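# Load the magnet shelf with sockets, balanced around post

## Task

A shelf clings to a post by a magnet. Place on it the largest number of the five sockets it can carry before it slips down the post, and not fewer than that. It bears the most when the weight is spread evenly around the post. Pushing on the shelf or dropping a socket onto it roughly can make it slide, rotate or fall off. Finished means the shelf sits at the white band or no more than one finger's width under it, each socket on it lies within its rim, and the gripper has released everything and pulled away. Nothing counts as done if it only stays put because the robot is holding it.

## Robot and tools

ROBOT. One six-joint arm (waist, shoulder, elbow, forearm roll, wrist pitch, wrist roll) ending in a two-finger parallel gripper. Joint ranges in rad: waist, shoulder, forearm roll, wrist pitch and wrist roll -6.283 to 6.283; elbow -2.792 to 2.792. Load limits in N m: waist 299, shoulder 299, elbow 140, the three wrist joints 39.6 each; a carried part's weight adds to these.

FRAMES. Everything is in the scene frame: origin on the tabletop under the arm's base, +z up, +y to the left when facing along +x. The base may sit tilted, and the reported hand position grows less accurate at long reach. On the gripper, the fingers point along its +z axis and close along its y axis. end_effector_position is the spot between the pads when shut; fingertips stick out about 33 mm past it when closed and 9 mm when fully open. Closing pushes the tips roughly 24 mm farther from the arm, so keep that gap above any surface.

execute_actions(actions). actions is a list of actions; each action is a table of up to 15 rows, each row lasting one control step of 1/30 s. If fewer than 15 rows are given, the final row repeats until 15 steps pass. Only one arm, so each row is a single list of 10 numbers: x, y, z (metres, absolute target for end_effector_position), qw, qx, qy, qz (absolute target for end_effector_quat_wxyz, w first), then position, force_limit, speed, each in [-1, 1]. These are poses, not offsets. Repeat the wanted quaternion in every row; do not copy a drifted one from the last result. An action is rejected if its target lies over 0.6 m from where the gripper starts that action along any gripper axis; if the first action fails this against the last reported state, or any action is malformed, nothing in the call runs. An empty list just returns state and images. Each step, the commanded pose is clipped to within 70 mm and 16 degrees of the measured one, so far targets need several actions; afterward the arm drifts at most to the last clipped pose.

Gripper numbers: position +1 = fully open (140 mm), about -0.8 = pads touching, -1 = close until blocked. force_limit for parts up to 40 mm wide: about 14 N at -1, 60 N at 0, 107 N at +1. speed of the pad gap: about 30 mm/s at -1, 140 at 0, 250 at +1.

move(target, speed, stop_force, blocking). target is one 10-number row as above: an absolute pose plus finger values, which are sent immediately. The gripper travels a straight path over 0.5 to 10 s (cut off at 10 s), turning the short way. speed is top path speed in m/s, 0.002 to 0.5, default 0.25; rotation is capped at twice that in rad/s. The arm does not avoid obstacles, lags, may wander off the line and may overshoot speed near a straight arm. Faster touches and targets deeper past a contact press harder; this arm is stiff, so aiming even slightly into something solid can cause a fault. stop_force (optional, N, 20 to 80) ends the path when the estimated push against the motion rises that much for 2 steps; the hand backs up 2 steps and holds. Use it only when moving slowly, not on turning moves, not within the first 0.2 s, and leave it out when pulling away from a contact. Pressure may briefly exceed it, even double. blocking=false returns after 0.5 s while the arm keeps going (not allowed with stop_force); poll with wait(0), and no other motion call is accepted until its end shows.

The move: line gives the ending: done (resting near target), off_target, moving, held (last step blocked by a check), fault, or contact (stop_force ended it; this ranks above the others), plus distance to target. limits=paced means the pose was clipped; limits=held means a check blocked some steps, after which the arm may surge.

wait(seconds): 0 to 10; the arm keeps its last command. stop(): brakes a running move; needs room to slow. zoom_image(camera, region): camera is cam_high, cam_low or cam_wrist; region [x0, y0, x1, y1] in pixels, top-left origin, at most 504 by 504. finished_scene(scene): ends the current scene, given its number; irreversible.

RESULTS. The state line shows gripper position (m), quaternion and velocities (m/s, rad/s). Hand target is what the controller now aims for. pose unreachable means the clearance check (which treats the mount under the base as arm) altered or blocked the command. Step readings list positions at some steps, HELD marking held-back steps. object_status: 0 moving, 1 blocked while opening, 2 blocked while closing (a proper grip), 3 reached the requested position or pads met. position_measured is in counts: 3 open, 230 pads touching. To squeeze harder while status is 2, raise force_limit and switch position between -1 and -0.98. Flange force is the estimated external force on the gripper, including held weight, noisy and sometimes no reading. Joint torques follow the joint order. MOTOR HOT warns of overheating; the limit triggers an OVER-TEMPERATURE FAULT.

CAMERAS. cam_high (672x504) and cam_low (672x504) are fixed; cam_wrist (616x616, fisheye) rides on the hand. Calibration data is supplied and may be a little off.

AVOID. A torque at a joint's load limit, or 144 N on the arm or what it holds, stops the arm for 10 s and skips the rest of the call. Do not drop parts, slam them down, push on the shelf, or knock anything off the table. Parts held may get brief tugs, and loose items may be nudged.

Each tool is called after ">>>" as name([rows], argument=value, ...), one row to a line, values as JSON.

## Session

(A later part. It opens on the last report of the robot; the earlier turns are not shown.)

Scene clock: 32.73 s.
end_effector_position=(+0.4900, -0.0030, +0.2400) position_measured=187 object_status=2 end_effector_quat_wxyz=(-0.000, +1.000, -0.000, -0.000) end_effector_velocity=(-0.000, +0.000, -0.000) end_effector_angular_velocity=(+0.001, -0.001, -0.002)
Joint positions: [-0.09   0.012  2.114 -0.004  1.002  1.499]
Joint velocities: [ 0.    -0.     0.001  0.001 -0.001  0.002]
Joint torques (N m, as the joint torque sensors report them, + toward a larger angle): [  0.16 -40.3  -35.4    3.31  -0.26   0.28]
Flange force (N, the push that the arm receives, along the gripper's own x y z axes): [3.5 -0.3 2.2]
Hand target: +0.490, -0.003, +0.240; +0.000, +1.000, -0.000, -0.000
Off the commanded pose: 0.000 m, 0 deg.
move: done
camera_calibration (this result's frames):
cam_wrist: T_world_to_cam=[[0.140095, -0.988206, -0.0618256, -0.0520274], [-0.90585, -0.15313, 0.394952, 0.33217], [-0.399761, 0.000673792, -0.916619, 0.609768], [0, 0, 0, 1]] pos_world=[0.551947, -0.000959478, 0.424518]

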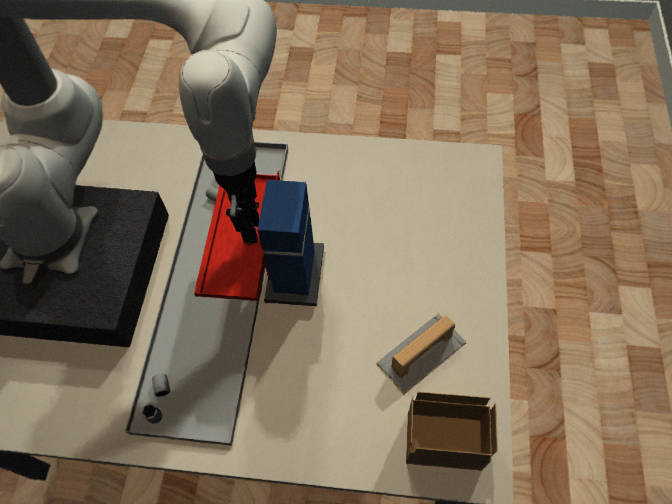

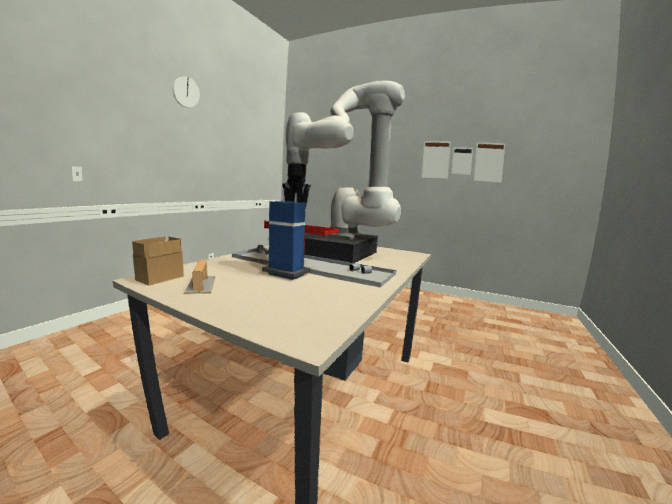

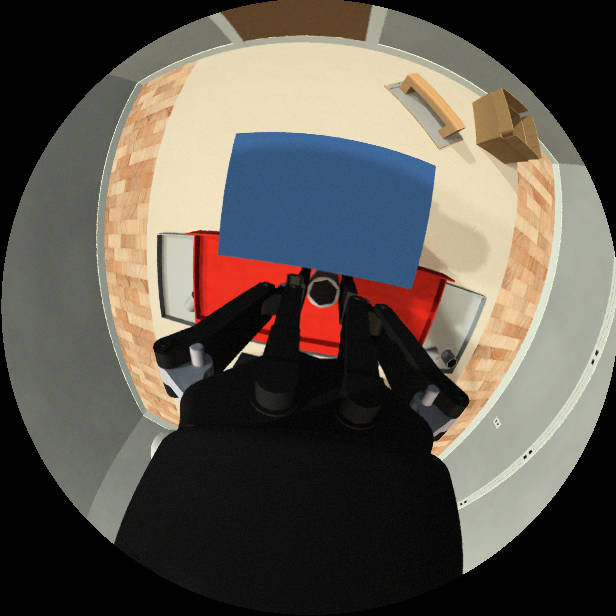

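Step down, measuring slip force at contact.

>>> move(target=[0.49,-0.003,0.237,0,1,0,0,-0.98,-1,0], speed=0.004)

>>> wait(seconds=1)

>>> move(target=[0.49,-0.003,0.234,0,1,0,0,-0.98,-1,0], speed=0.004)

>>> wait(seconds=1)

Scene clock: 36.53 s.
end_effector_position=(+0.4900, -0.0030, +0.2370) position_measured=187 object_status=2 end_effector_quat_wxyz=(+0.000, +1.000, +0.000, +0.000) end_effector_velocity=(-0.000, +0.000, -0.000) end_effector_angular_velocity=(+0.001, -0.000, -0.001)
Joint positions: [-0.09   0.015  2.117 -0.004  0.996  1.499]
Joint velocities: [-0.     0.     0.     0.001 -0.001  0.   ]
Joint torques (N m, as the joint torque sensors report them, + toward a larger angle): [ -2.11 -38.34 -34.75   3.47  -0.31   0.07]
Flange force (N, the push that the arm receives, along the gripper's own x y z axes): [1.5 -5.2 -0.5]
Hand target: +0.490, -0.003, +0.237; +0.000, +1.000, -0.000, -0.000
Off the commanded pose: 0.000 m, 0 deg.
move: done
camera_calibration (this result's frames):
cam_wrist: T_world_to_cam=[[0.14011, -0.988204, -0.0618158, -0.0522254], [-0.905849, -0.153139, 0.394952, 0.333354], [-0.399759, 0.000658989, -0.91662, 0.607011], [0, 0, 0, 1]] pos_world=[0.551944, -0.000959795, 0.421511]

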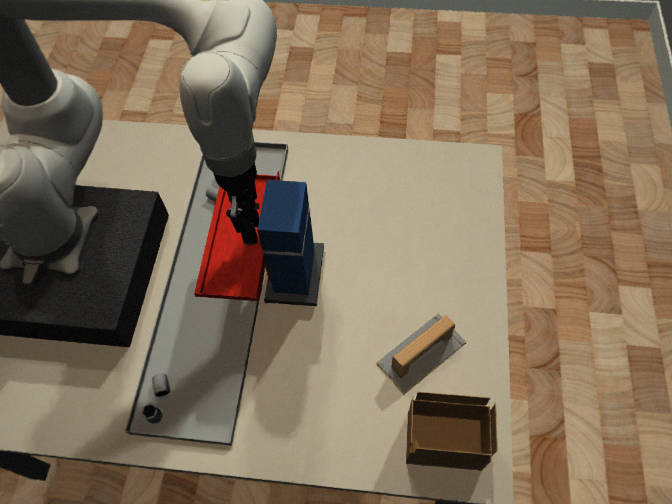

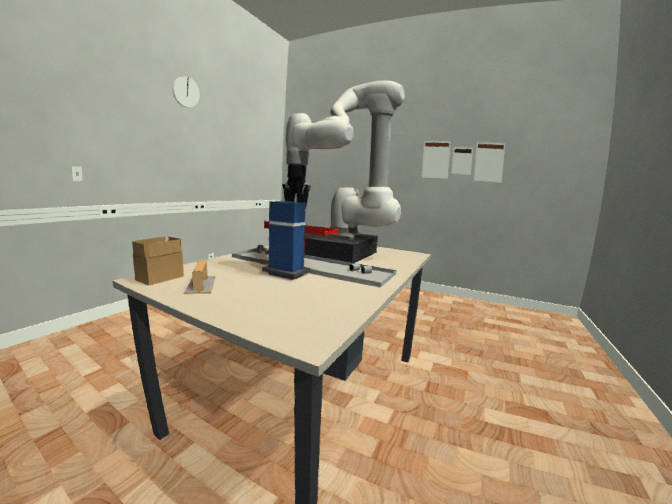

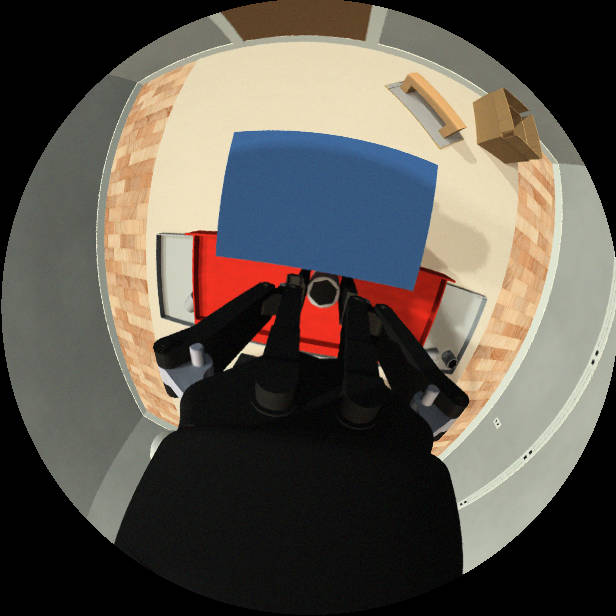

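Scene clock: 37.53 s.
end_effector_position=(+0.4900, -0.0030, +0.2370) position_measured=187 object_status=2 end_effector_quat_wxyz=(+0.000, +1.000, +0.000, -0.000) end_effector_velocity=(+0.000, +0.001, -0.001) end_effector_angular_velocity=(+0.000, +0.001, +0.002)
Joint positions: [-0.09   0.015  2.117 -0.004  0.995  1.499]
Joint velocities: [ 0.001  0.002 -0.    -0.    -0.    -0.001]
Joint torques (N m, as the joint torque sensors report them, + toward a larger angle): [  0.16 -38.05 -34.35   3.31  -0.3    0.06]
Flange force (N, the push that the arm receives, along the gripper's own x y z axes): [1.8 -0.9 -0.7]
Hand target: +0.490, -0.003, +0.237; +0.000, +1.000, -0.000, -0.000
Off the commanded pose: 0.000 m, 0 deg.
wait: 1.00 s; at rest by 0.17 s
camera_calibration (this result's frames):
cam_wrist: T_world_to_cam=[[0.14011, -0.988204, -0.0618157, -0.0522277], [-0.905848, -0.153139, 0.394953, 0.333367], [-0.399761, 0.000658674, -0.916619, 0.606978], [0, 0, 0, 1]] pos_world=[0.551944, -0.000959886, 0.421474]

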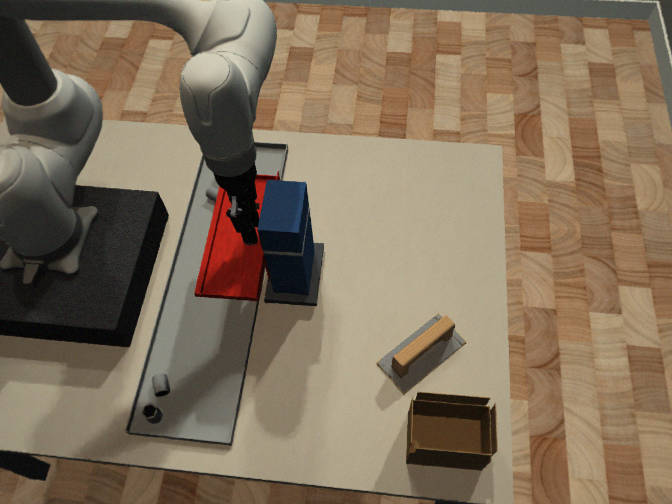

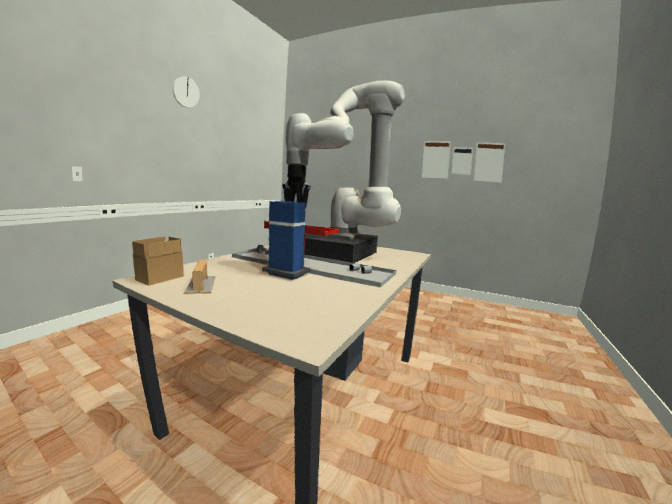

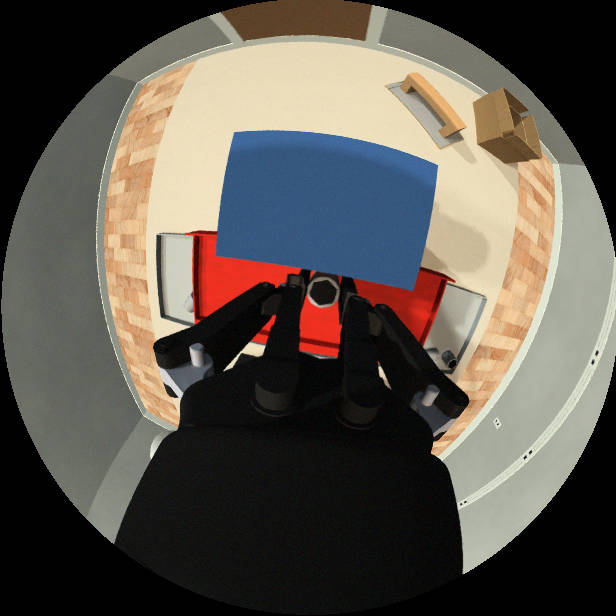

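Scene clock: 38.50 s.
end_effector_position=(+0.4900, -0.0030, +0.2340) position_measured=187 object_status=2 end_effector_quat_wxyz=(+0.000, +1.000, +0.000, -0.000) end_effector_velocity=(-0.000, -0.000, -0.001) end_effector_angular_velocity=(+0.001, +0.001, -0.002)
Joint positions: [-0.09   0.018  2.12  -0.004  0.989  1.499]
Joint velocities: [-0.001  0.001  0.001  0.001 -0.001  0.   ]
Joint torques (N m, as the joint torque sensors report them, + toward a larger angle): [ -0.8  -37.01 -34.48   3.41  -0.39   0.26]
Flange force (N, the push that the arm receives, along the gripper's own x y z axes): [-0.5 -1.9 -1.9]
Hand target: +0.490, -0.003, +0.234; +0.000, +1.000, -0.000, -0.000
Off the commanded pose: 0.000 m, 0 deg.
move: done
camera_calibration (this result's frames):
cam_wrist: T_world_to_cam=[[0.140118, -0.988203, -0.0618161, -0.052415], [-0.905846, -0.153147, 0.394954, 0.334538], [-0.399762, 0.000655556, -0.916619, 0.60426], [0, 0, 0, 1]] pos_world=[0.551944, -0.000959391, 0.418509]

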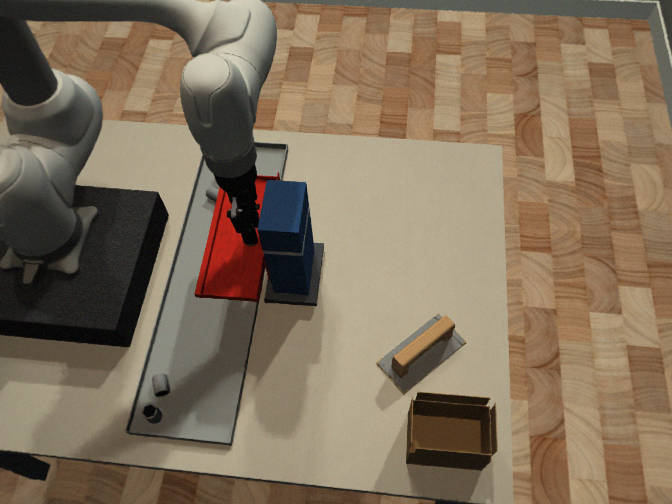

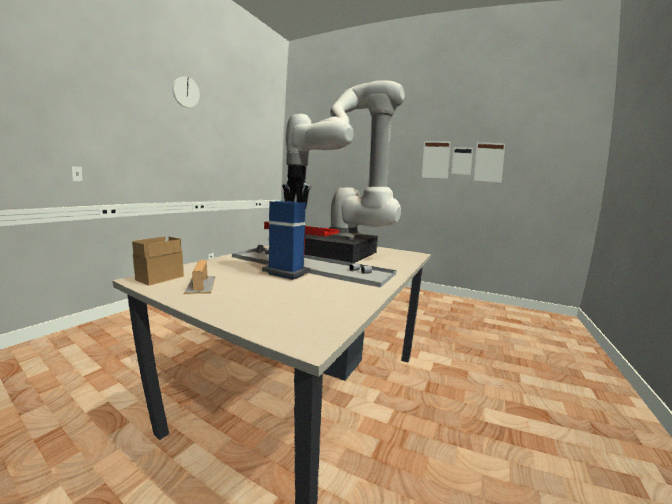

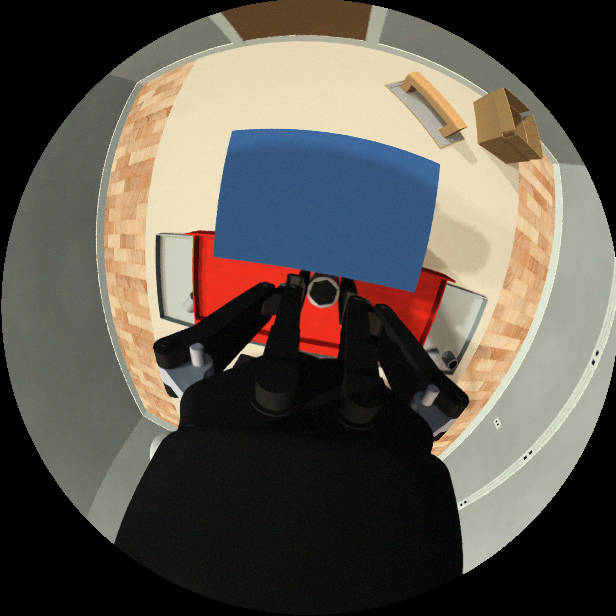

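Scene clock: 39.50 s.
end_effector_position=(+0.4900, -0.0030, +0.2340) position_measured=187 object_status=2 end_effector_quat_wxyz=(+0.000, +1.000, -0.000, -0.000) end_effector_velocity=(-0.000, -0.000, +0.000) end_effector_angular_velocity=(-0.001, -0.000, -0.001)
Joint positions: [-0.09   0.019  2.121 -0.004  0.989  1.499]
Joint velocities: [-0.001 -0.001  0.    -0.001  0.     0.001]
Joint torques (N m, as the joint torque sensors report them, + toward a larger angle): [ -0.52 -36.67 -33.98   3.32  -0.25   0.17]
Flange force (N, the push that the arm receives, along the gripper's own x y z axes): [-0.8 -1.9 -2.9]
Hand target: +0.490, -0.003, +0.234; +0.000, +1.000, -0.000, -0.000
Off the commanded pose: 0.000 m, 0 deg.
wait: 1.00 s; at rest by 0.17 s
camera_calibration (this result's frames):
cam_wrist: T_world_to_cam=[[0.140104, -0.988205, -0.0618156, -0.0524102], [-0.905849, -0.153133, 0.394954, 0.334552], [-0.399761, 0.000661052, -0.916619, 0.604228], [0, 0, 0, 1]] pos_world=[0.551944, -0.000960304, 0.418474]

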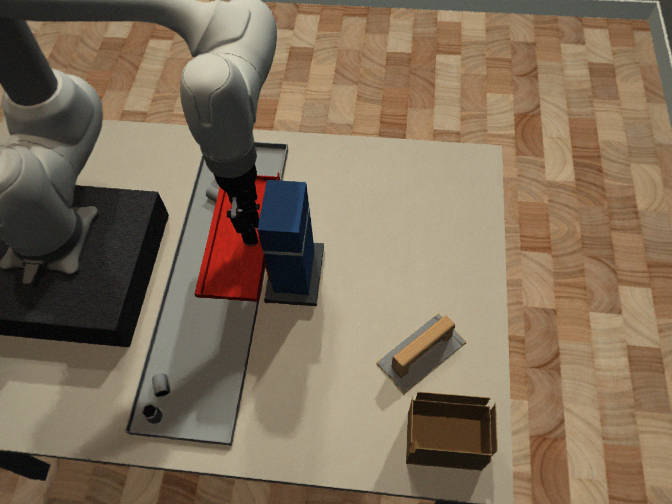

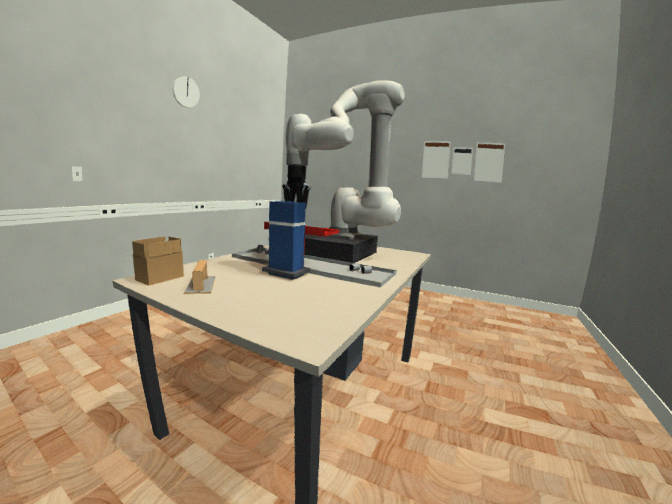

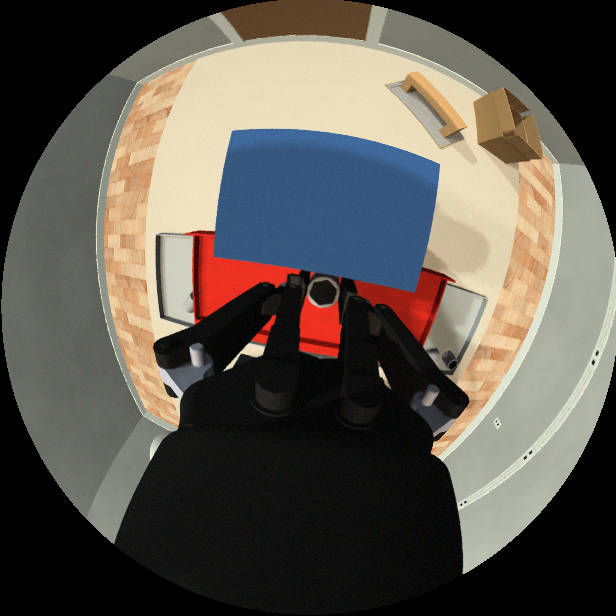

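>>> move(target=[0.49,-0.003,0.234,0,1,0,0,-0.15,-1,-0.5])

>>> move(target=[0.47,-0.003,0.32,0,1,0,0,-0.15,-1,-0.5])

>>> move(target=[0.32,-0.3,0.3,0,0.707,-0.707,0,-0.15,-0.5,0], speed=0.4)

>>> move(target=[0.319,-0.352,0.1,0,0.707,-0.707,0,-0.15,-0.5,0])

Scene clock: 44.30 s.
end_effector_position=(+0.4900, -0.0030, +0.2340) position_measured=148 object_status=3 end_effector_quat_wxyz=(+0.000, +1.000, -0.000, -0.000) end_effector_velocity=(+0.000, +0.000, -0.000) end_effector_angular_velocity=(-0.001, +0.001, +0.001)
Joint positions: [-0.09   0.019  2.121 -0.004  0.989  1.499]
Joint velocities: [ 0.001  0.001 -0.    -0.001  0.     0.   ]
Joint torques (N m, as the joint torque sensors report them, + toward a larger angle): [ -0.87 -37.98 -34.33   3.29  -0.27   0.17]
Flange force (N, the push that the arm receives, along the gripper's own x y z axes): [1.2 -2.5 -0.8]
Hand target: +0.490, -0.003, +0.234; +0.000, +1.000, -0.000, -0.000
Off the commanded pose: 0.000 m, 0 deg.
move: done
camera_calibration (this result's frames):
cam_wrist: T_world_to_cam=[[0.140103, -0.988205, -0.0618186, -0.0524086], [-0.905843, -0.153134, 0.394966, 0.334546], [-0.399774, 0.00066205, -0.916613, 0.604224], [0, 0, 0, 1]] pos_world=[0.551942, -0.000960229, 0.418466]

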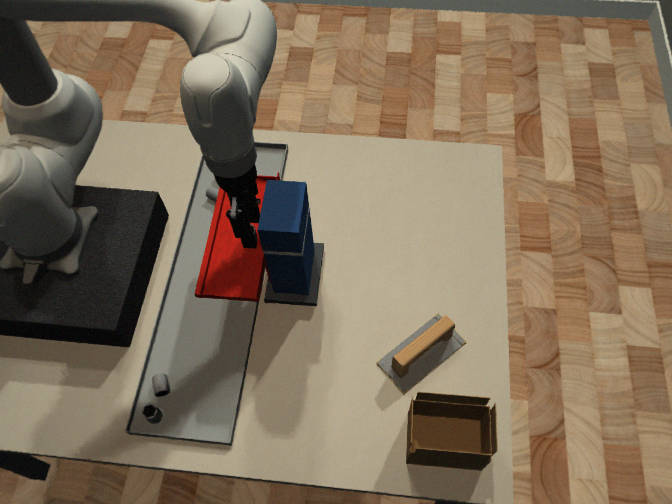

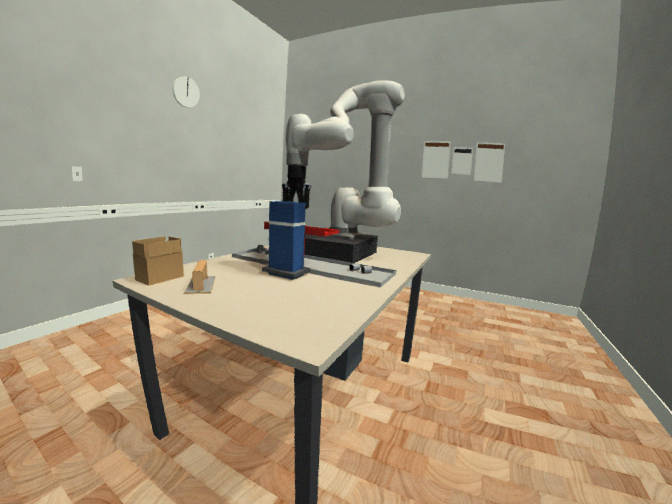

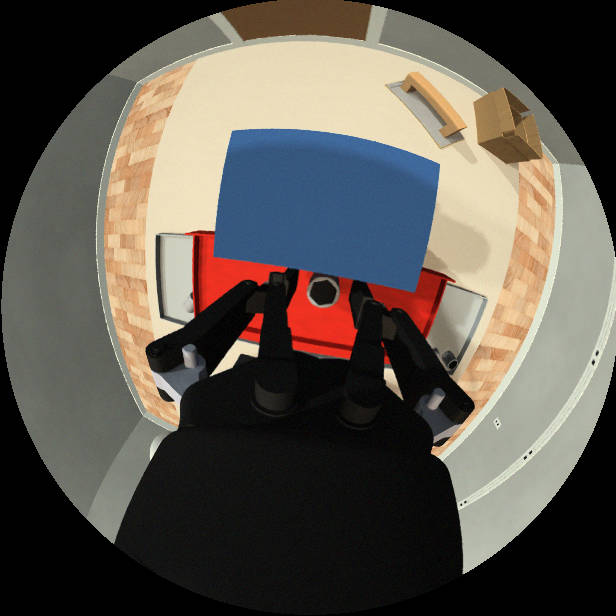

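Scene clock: 45.20 s.
end_effector_position=(+0.4699, -0.0030, +0.3199) position_measured=148 object_status=3 end_effector_quat_wxyz=(-0.000, +1.000, +0.000, -0.000) end_effector_velocity=(-0.000, +0.000, +0.001) end_effector_angular_velocity=(-0.000, +0.000, +0.001)
Joint positions: [-0.092 -0.09   2.051 -0.003  1.167  1.496]
Joint velocities: [ 0.001 -0.001 -0.001 -0.     0.003 -0.   ]
Joint torques (N m, as the joint torque sensors report them, + toward a larger angle): [ -1.35 -30.61 -38.15   3.63  -0.29   0.13]
Flange force (N, the push that the arm receives, along the gripper's own x y z axes): [1.2 -3.5 -0.2]
Hand target: +0.470, -0.003, +0.320; -0.000, +1.000, +0.000, +0.000
Off the commanded pose: 0.000 m, 0 deg.
move: done
camera_calibration (this result's frames):
cam_wrist: T_world_to_cam=[[0.140182, -0.988192, -0.0618586, -0.0442562], [-0.90583, -0.153222, 0.394961, 0.282386], [-0.399775, 0.000667007, -0.916613, 0.674934], [0, 0, 0, 1]] pos_world=[0.53182, -0.000916018, 0.504384]

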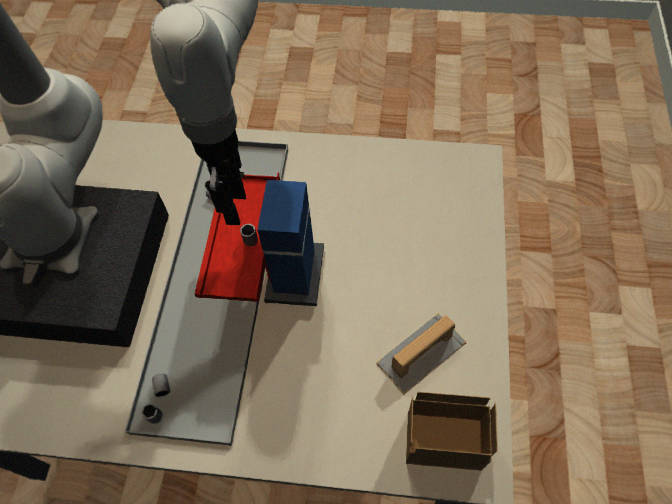

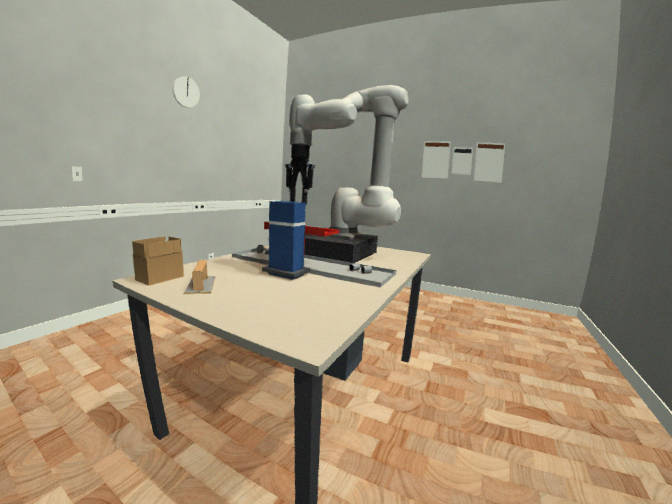

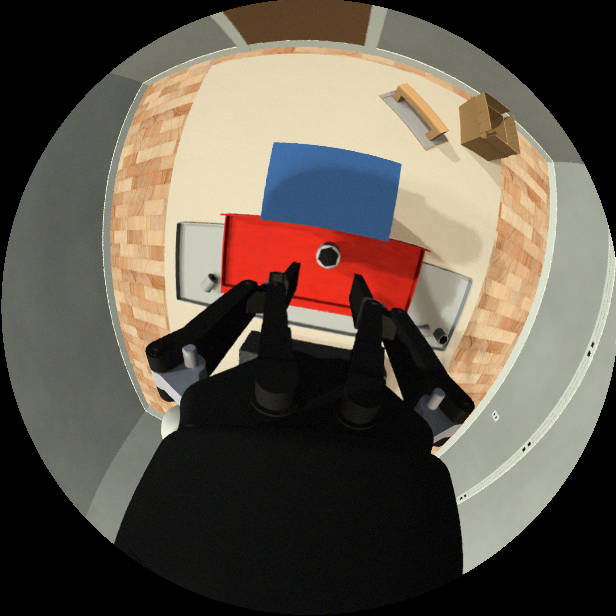

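Scene clock: 47.70 s.
end_effector_position=(+0.3198, -0.3000, +0.3000) position_measured=148 object_status=3 end_effector_quat_wxyz=(+0.000, +0.707, -0.707, +0.000) end_effector_velocity=(-0.000, -0.000, -0.000) end_effector_angular_velocity=(+0.000, +0.000, -0.005)
Joint positions: [-0.857 -0.127  2.124  0.007  1.133  2.297]
Joint velocities: [-0.001  0.001 -0.     0.    -0.     0.004]
Joint torques (N m, as the joint torque sensors report them, + toward a larger angle): [ -1.39 -24.91 -37.62   3.77  -0.32   0.14]
Flange force (N, the push that the arm receives, along the gripper's own x y z axes): [-3.8 -1.5 -1.6]
Hand target: +0.320, -0.300, +0.300; +0.000, +0.707, -0.707, +0.000
Off the commanded pose: 0.000 m, 0 deg.
move: done
camera_calibration (this result's frames):
cam_wrist: T_world_to_cam=[[-0.988133, -0.140603, -0.0618396, 0.297085], [-0.1536, 0.906028, 0.39436, 0.186157], [0.00058012, 0.399179, -0.916873, 0.588469], [0, 0, 0, 1]] pos_world=[0.321812, -0.361797, 0.48451]

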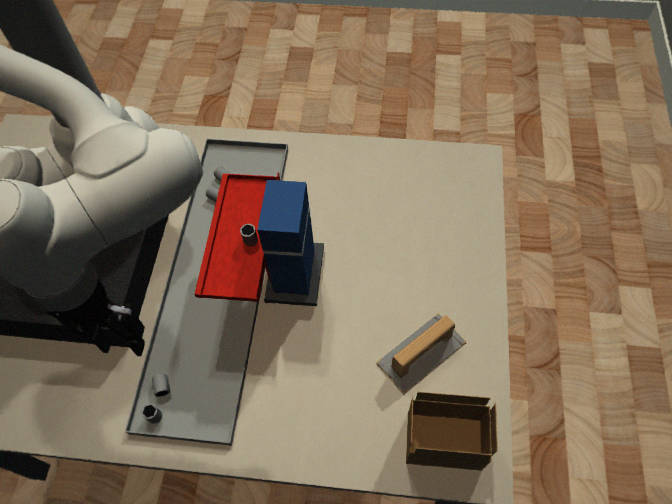

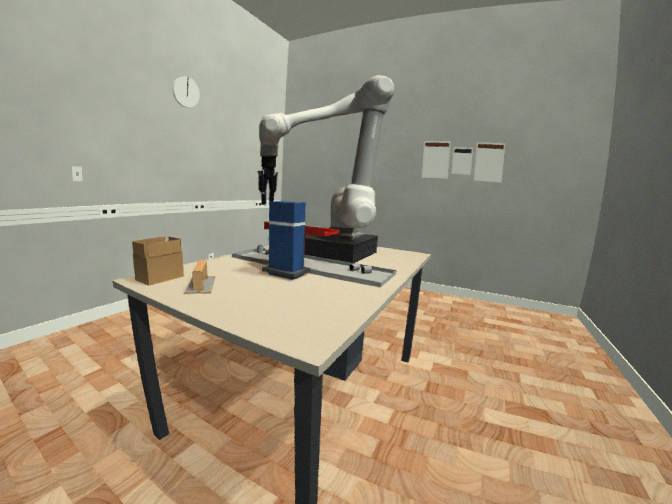

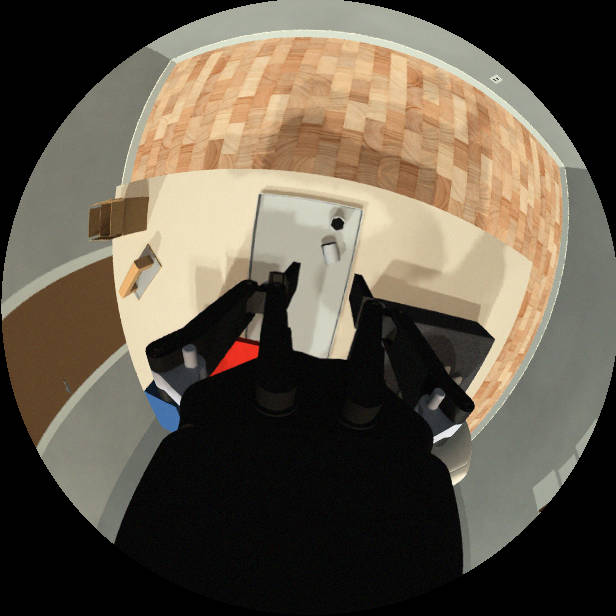

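Scene clock: 49.07 s.
end_effector_position=(+0.3191, -0.3523, +0.1000) position_measured=148 object_status=3 end_effector_quat_wxyz=(+0.000, +0.707, -0.707, +0.000) end_effector_velocity=(+0.000, -0.001, -0.002) end_effector_angular_velocity=(+0.000, +0.000, +0.000)
Joint positions: [-0.929  0.176  2.262  0.012  0.692  2.22 ]
Joint velocities: [-0.001  0.003  0.    -0.    -0.003 -0.001]
Joint torques (N m, as the joint torque sensors report them, + toward a larger angle): [ -1.94 -45.36 -26.92   2.57   0.01   0.04]
Flange force (N, the push that the arm receives, along the gripper's own x y z axes): [-3.4 -2.2 -0.7]
Hand target: +0.319, -0.352, +0.100; +0.000, +0.707, -0.707, +0.000
Off the commanded pose: 0.000 m, 0 deg.
move: done
camera_calibration (this result's frames):
cam_wrist: T_world_to_cam=[[-0.988235, -0.139951, -0.0616805, 0.276951], [-0.152939, 0.905939, 0.394823, 0.31203], [0.000622997, 0.399611, -0.916684, 0.426081], [0, 0, 0, 1]] pos_world=[0.321149, -0.414187, 0.284468]

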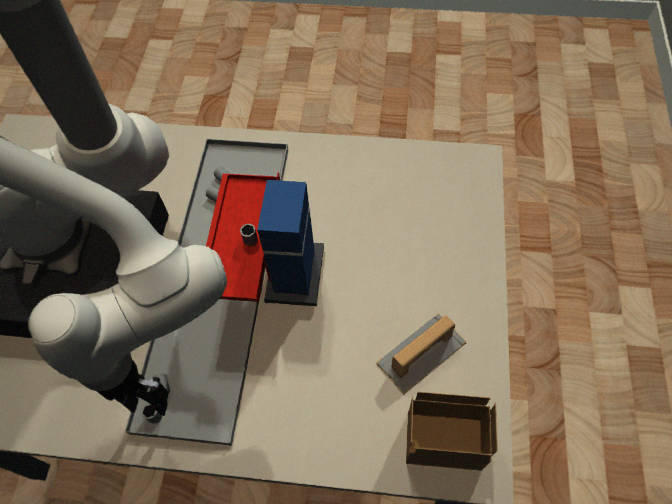

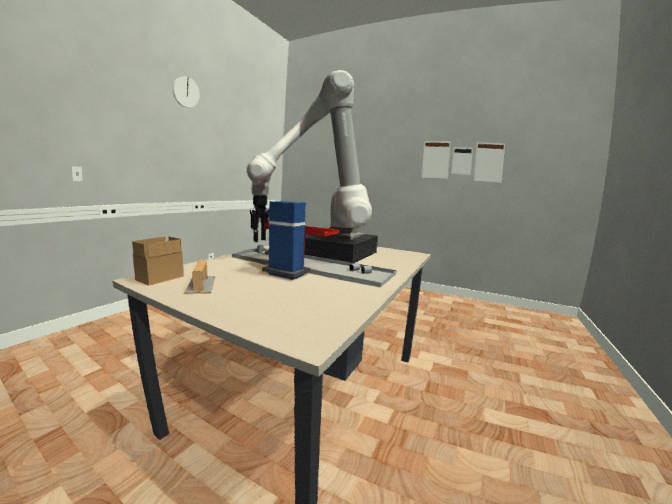

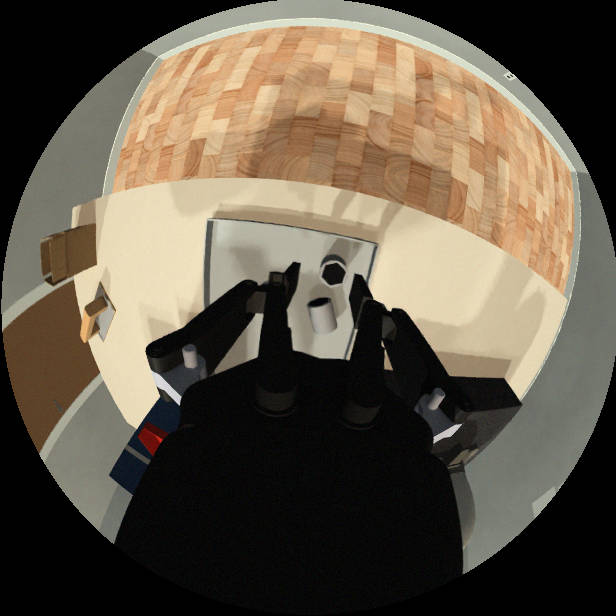

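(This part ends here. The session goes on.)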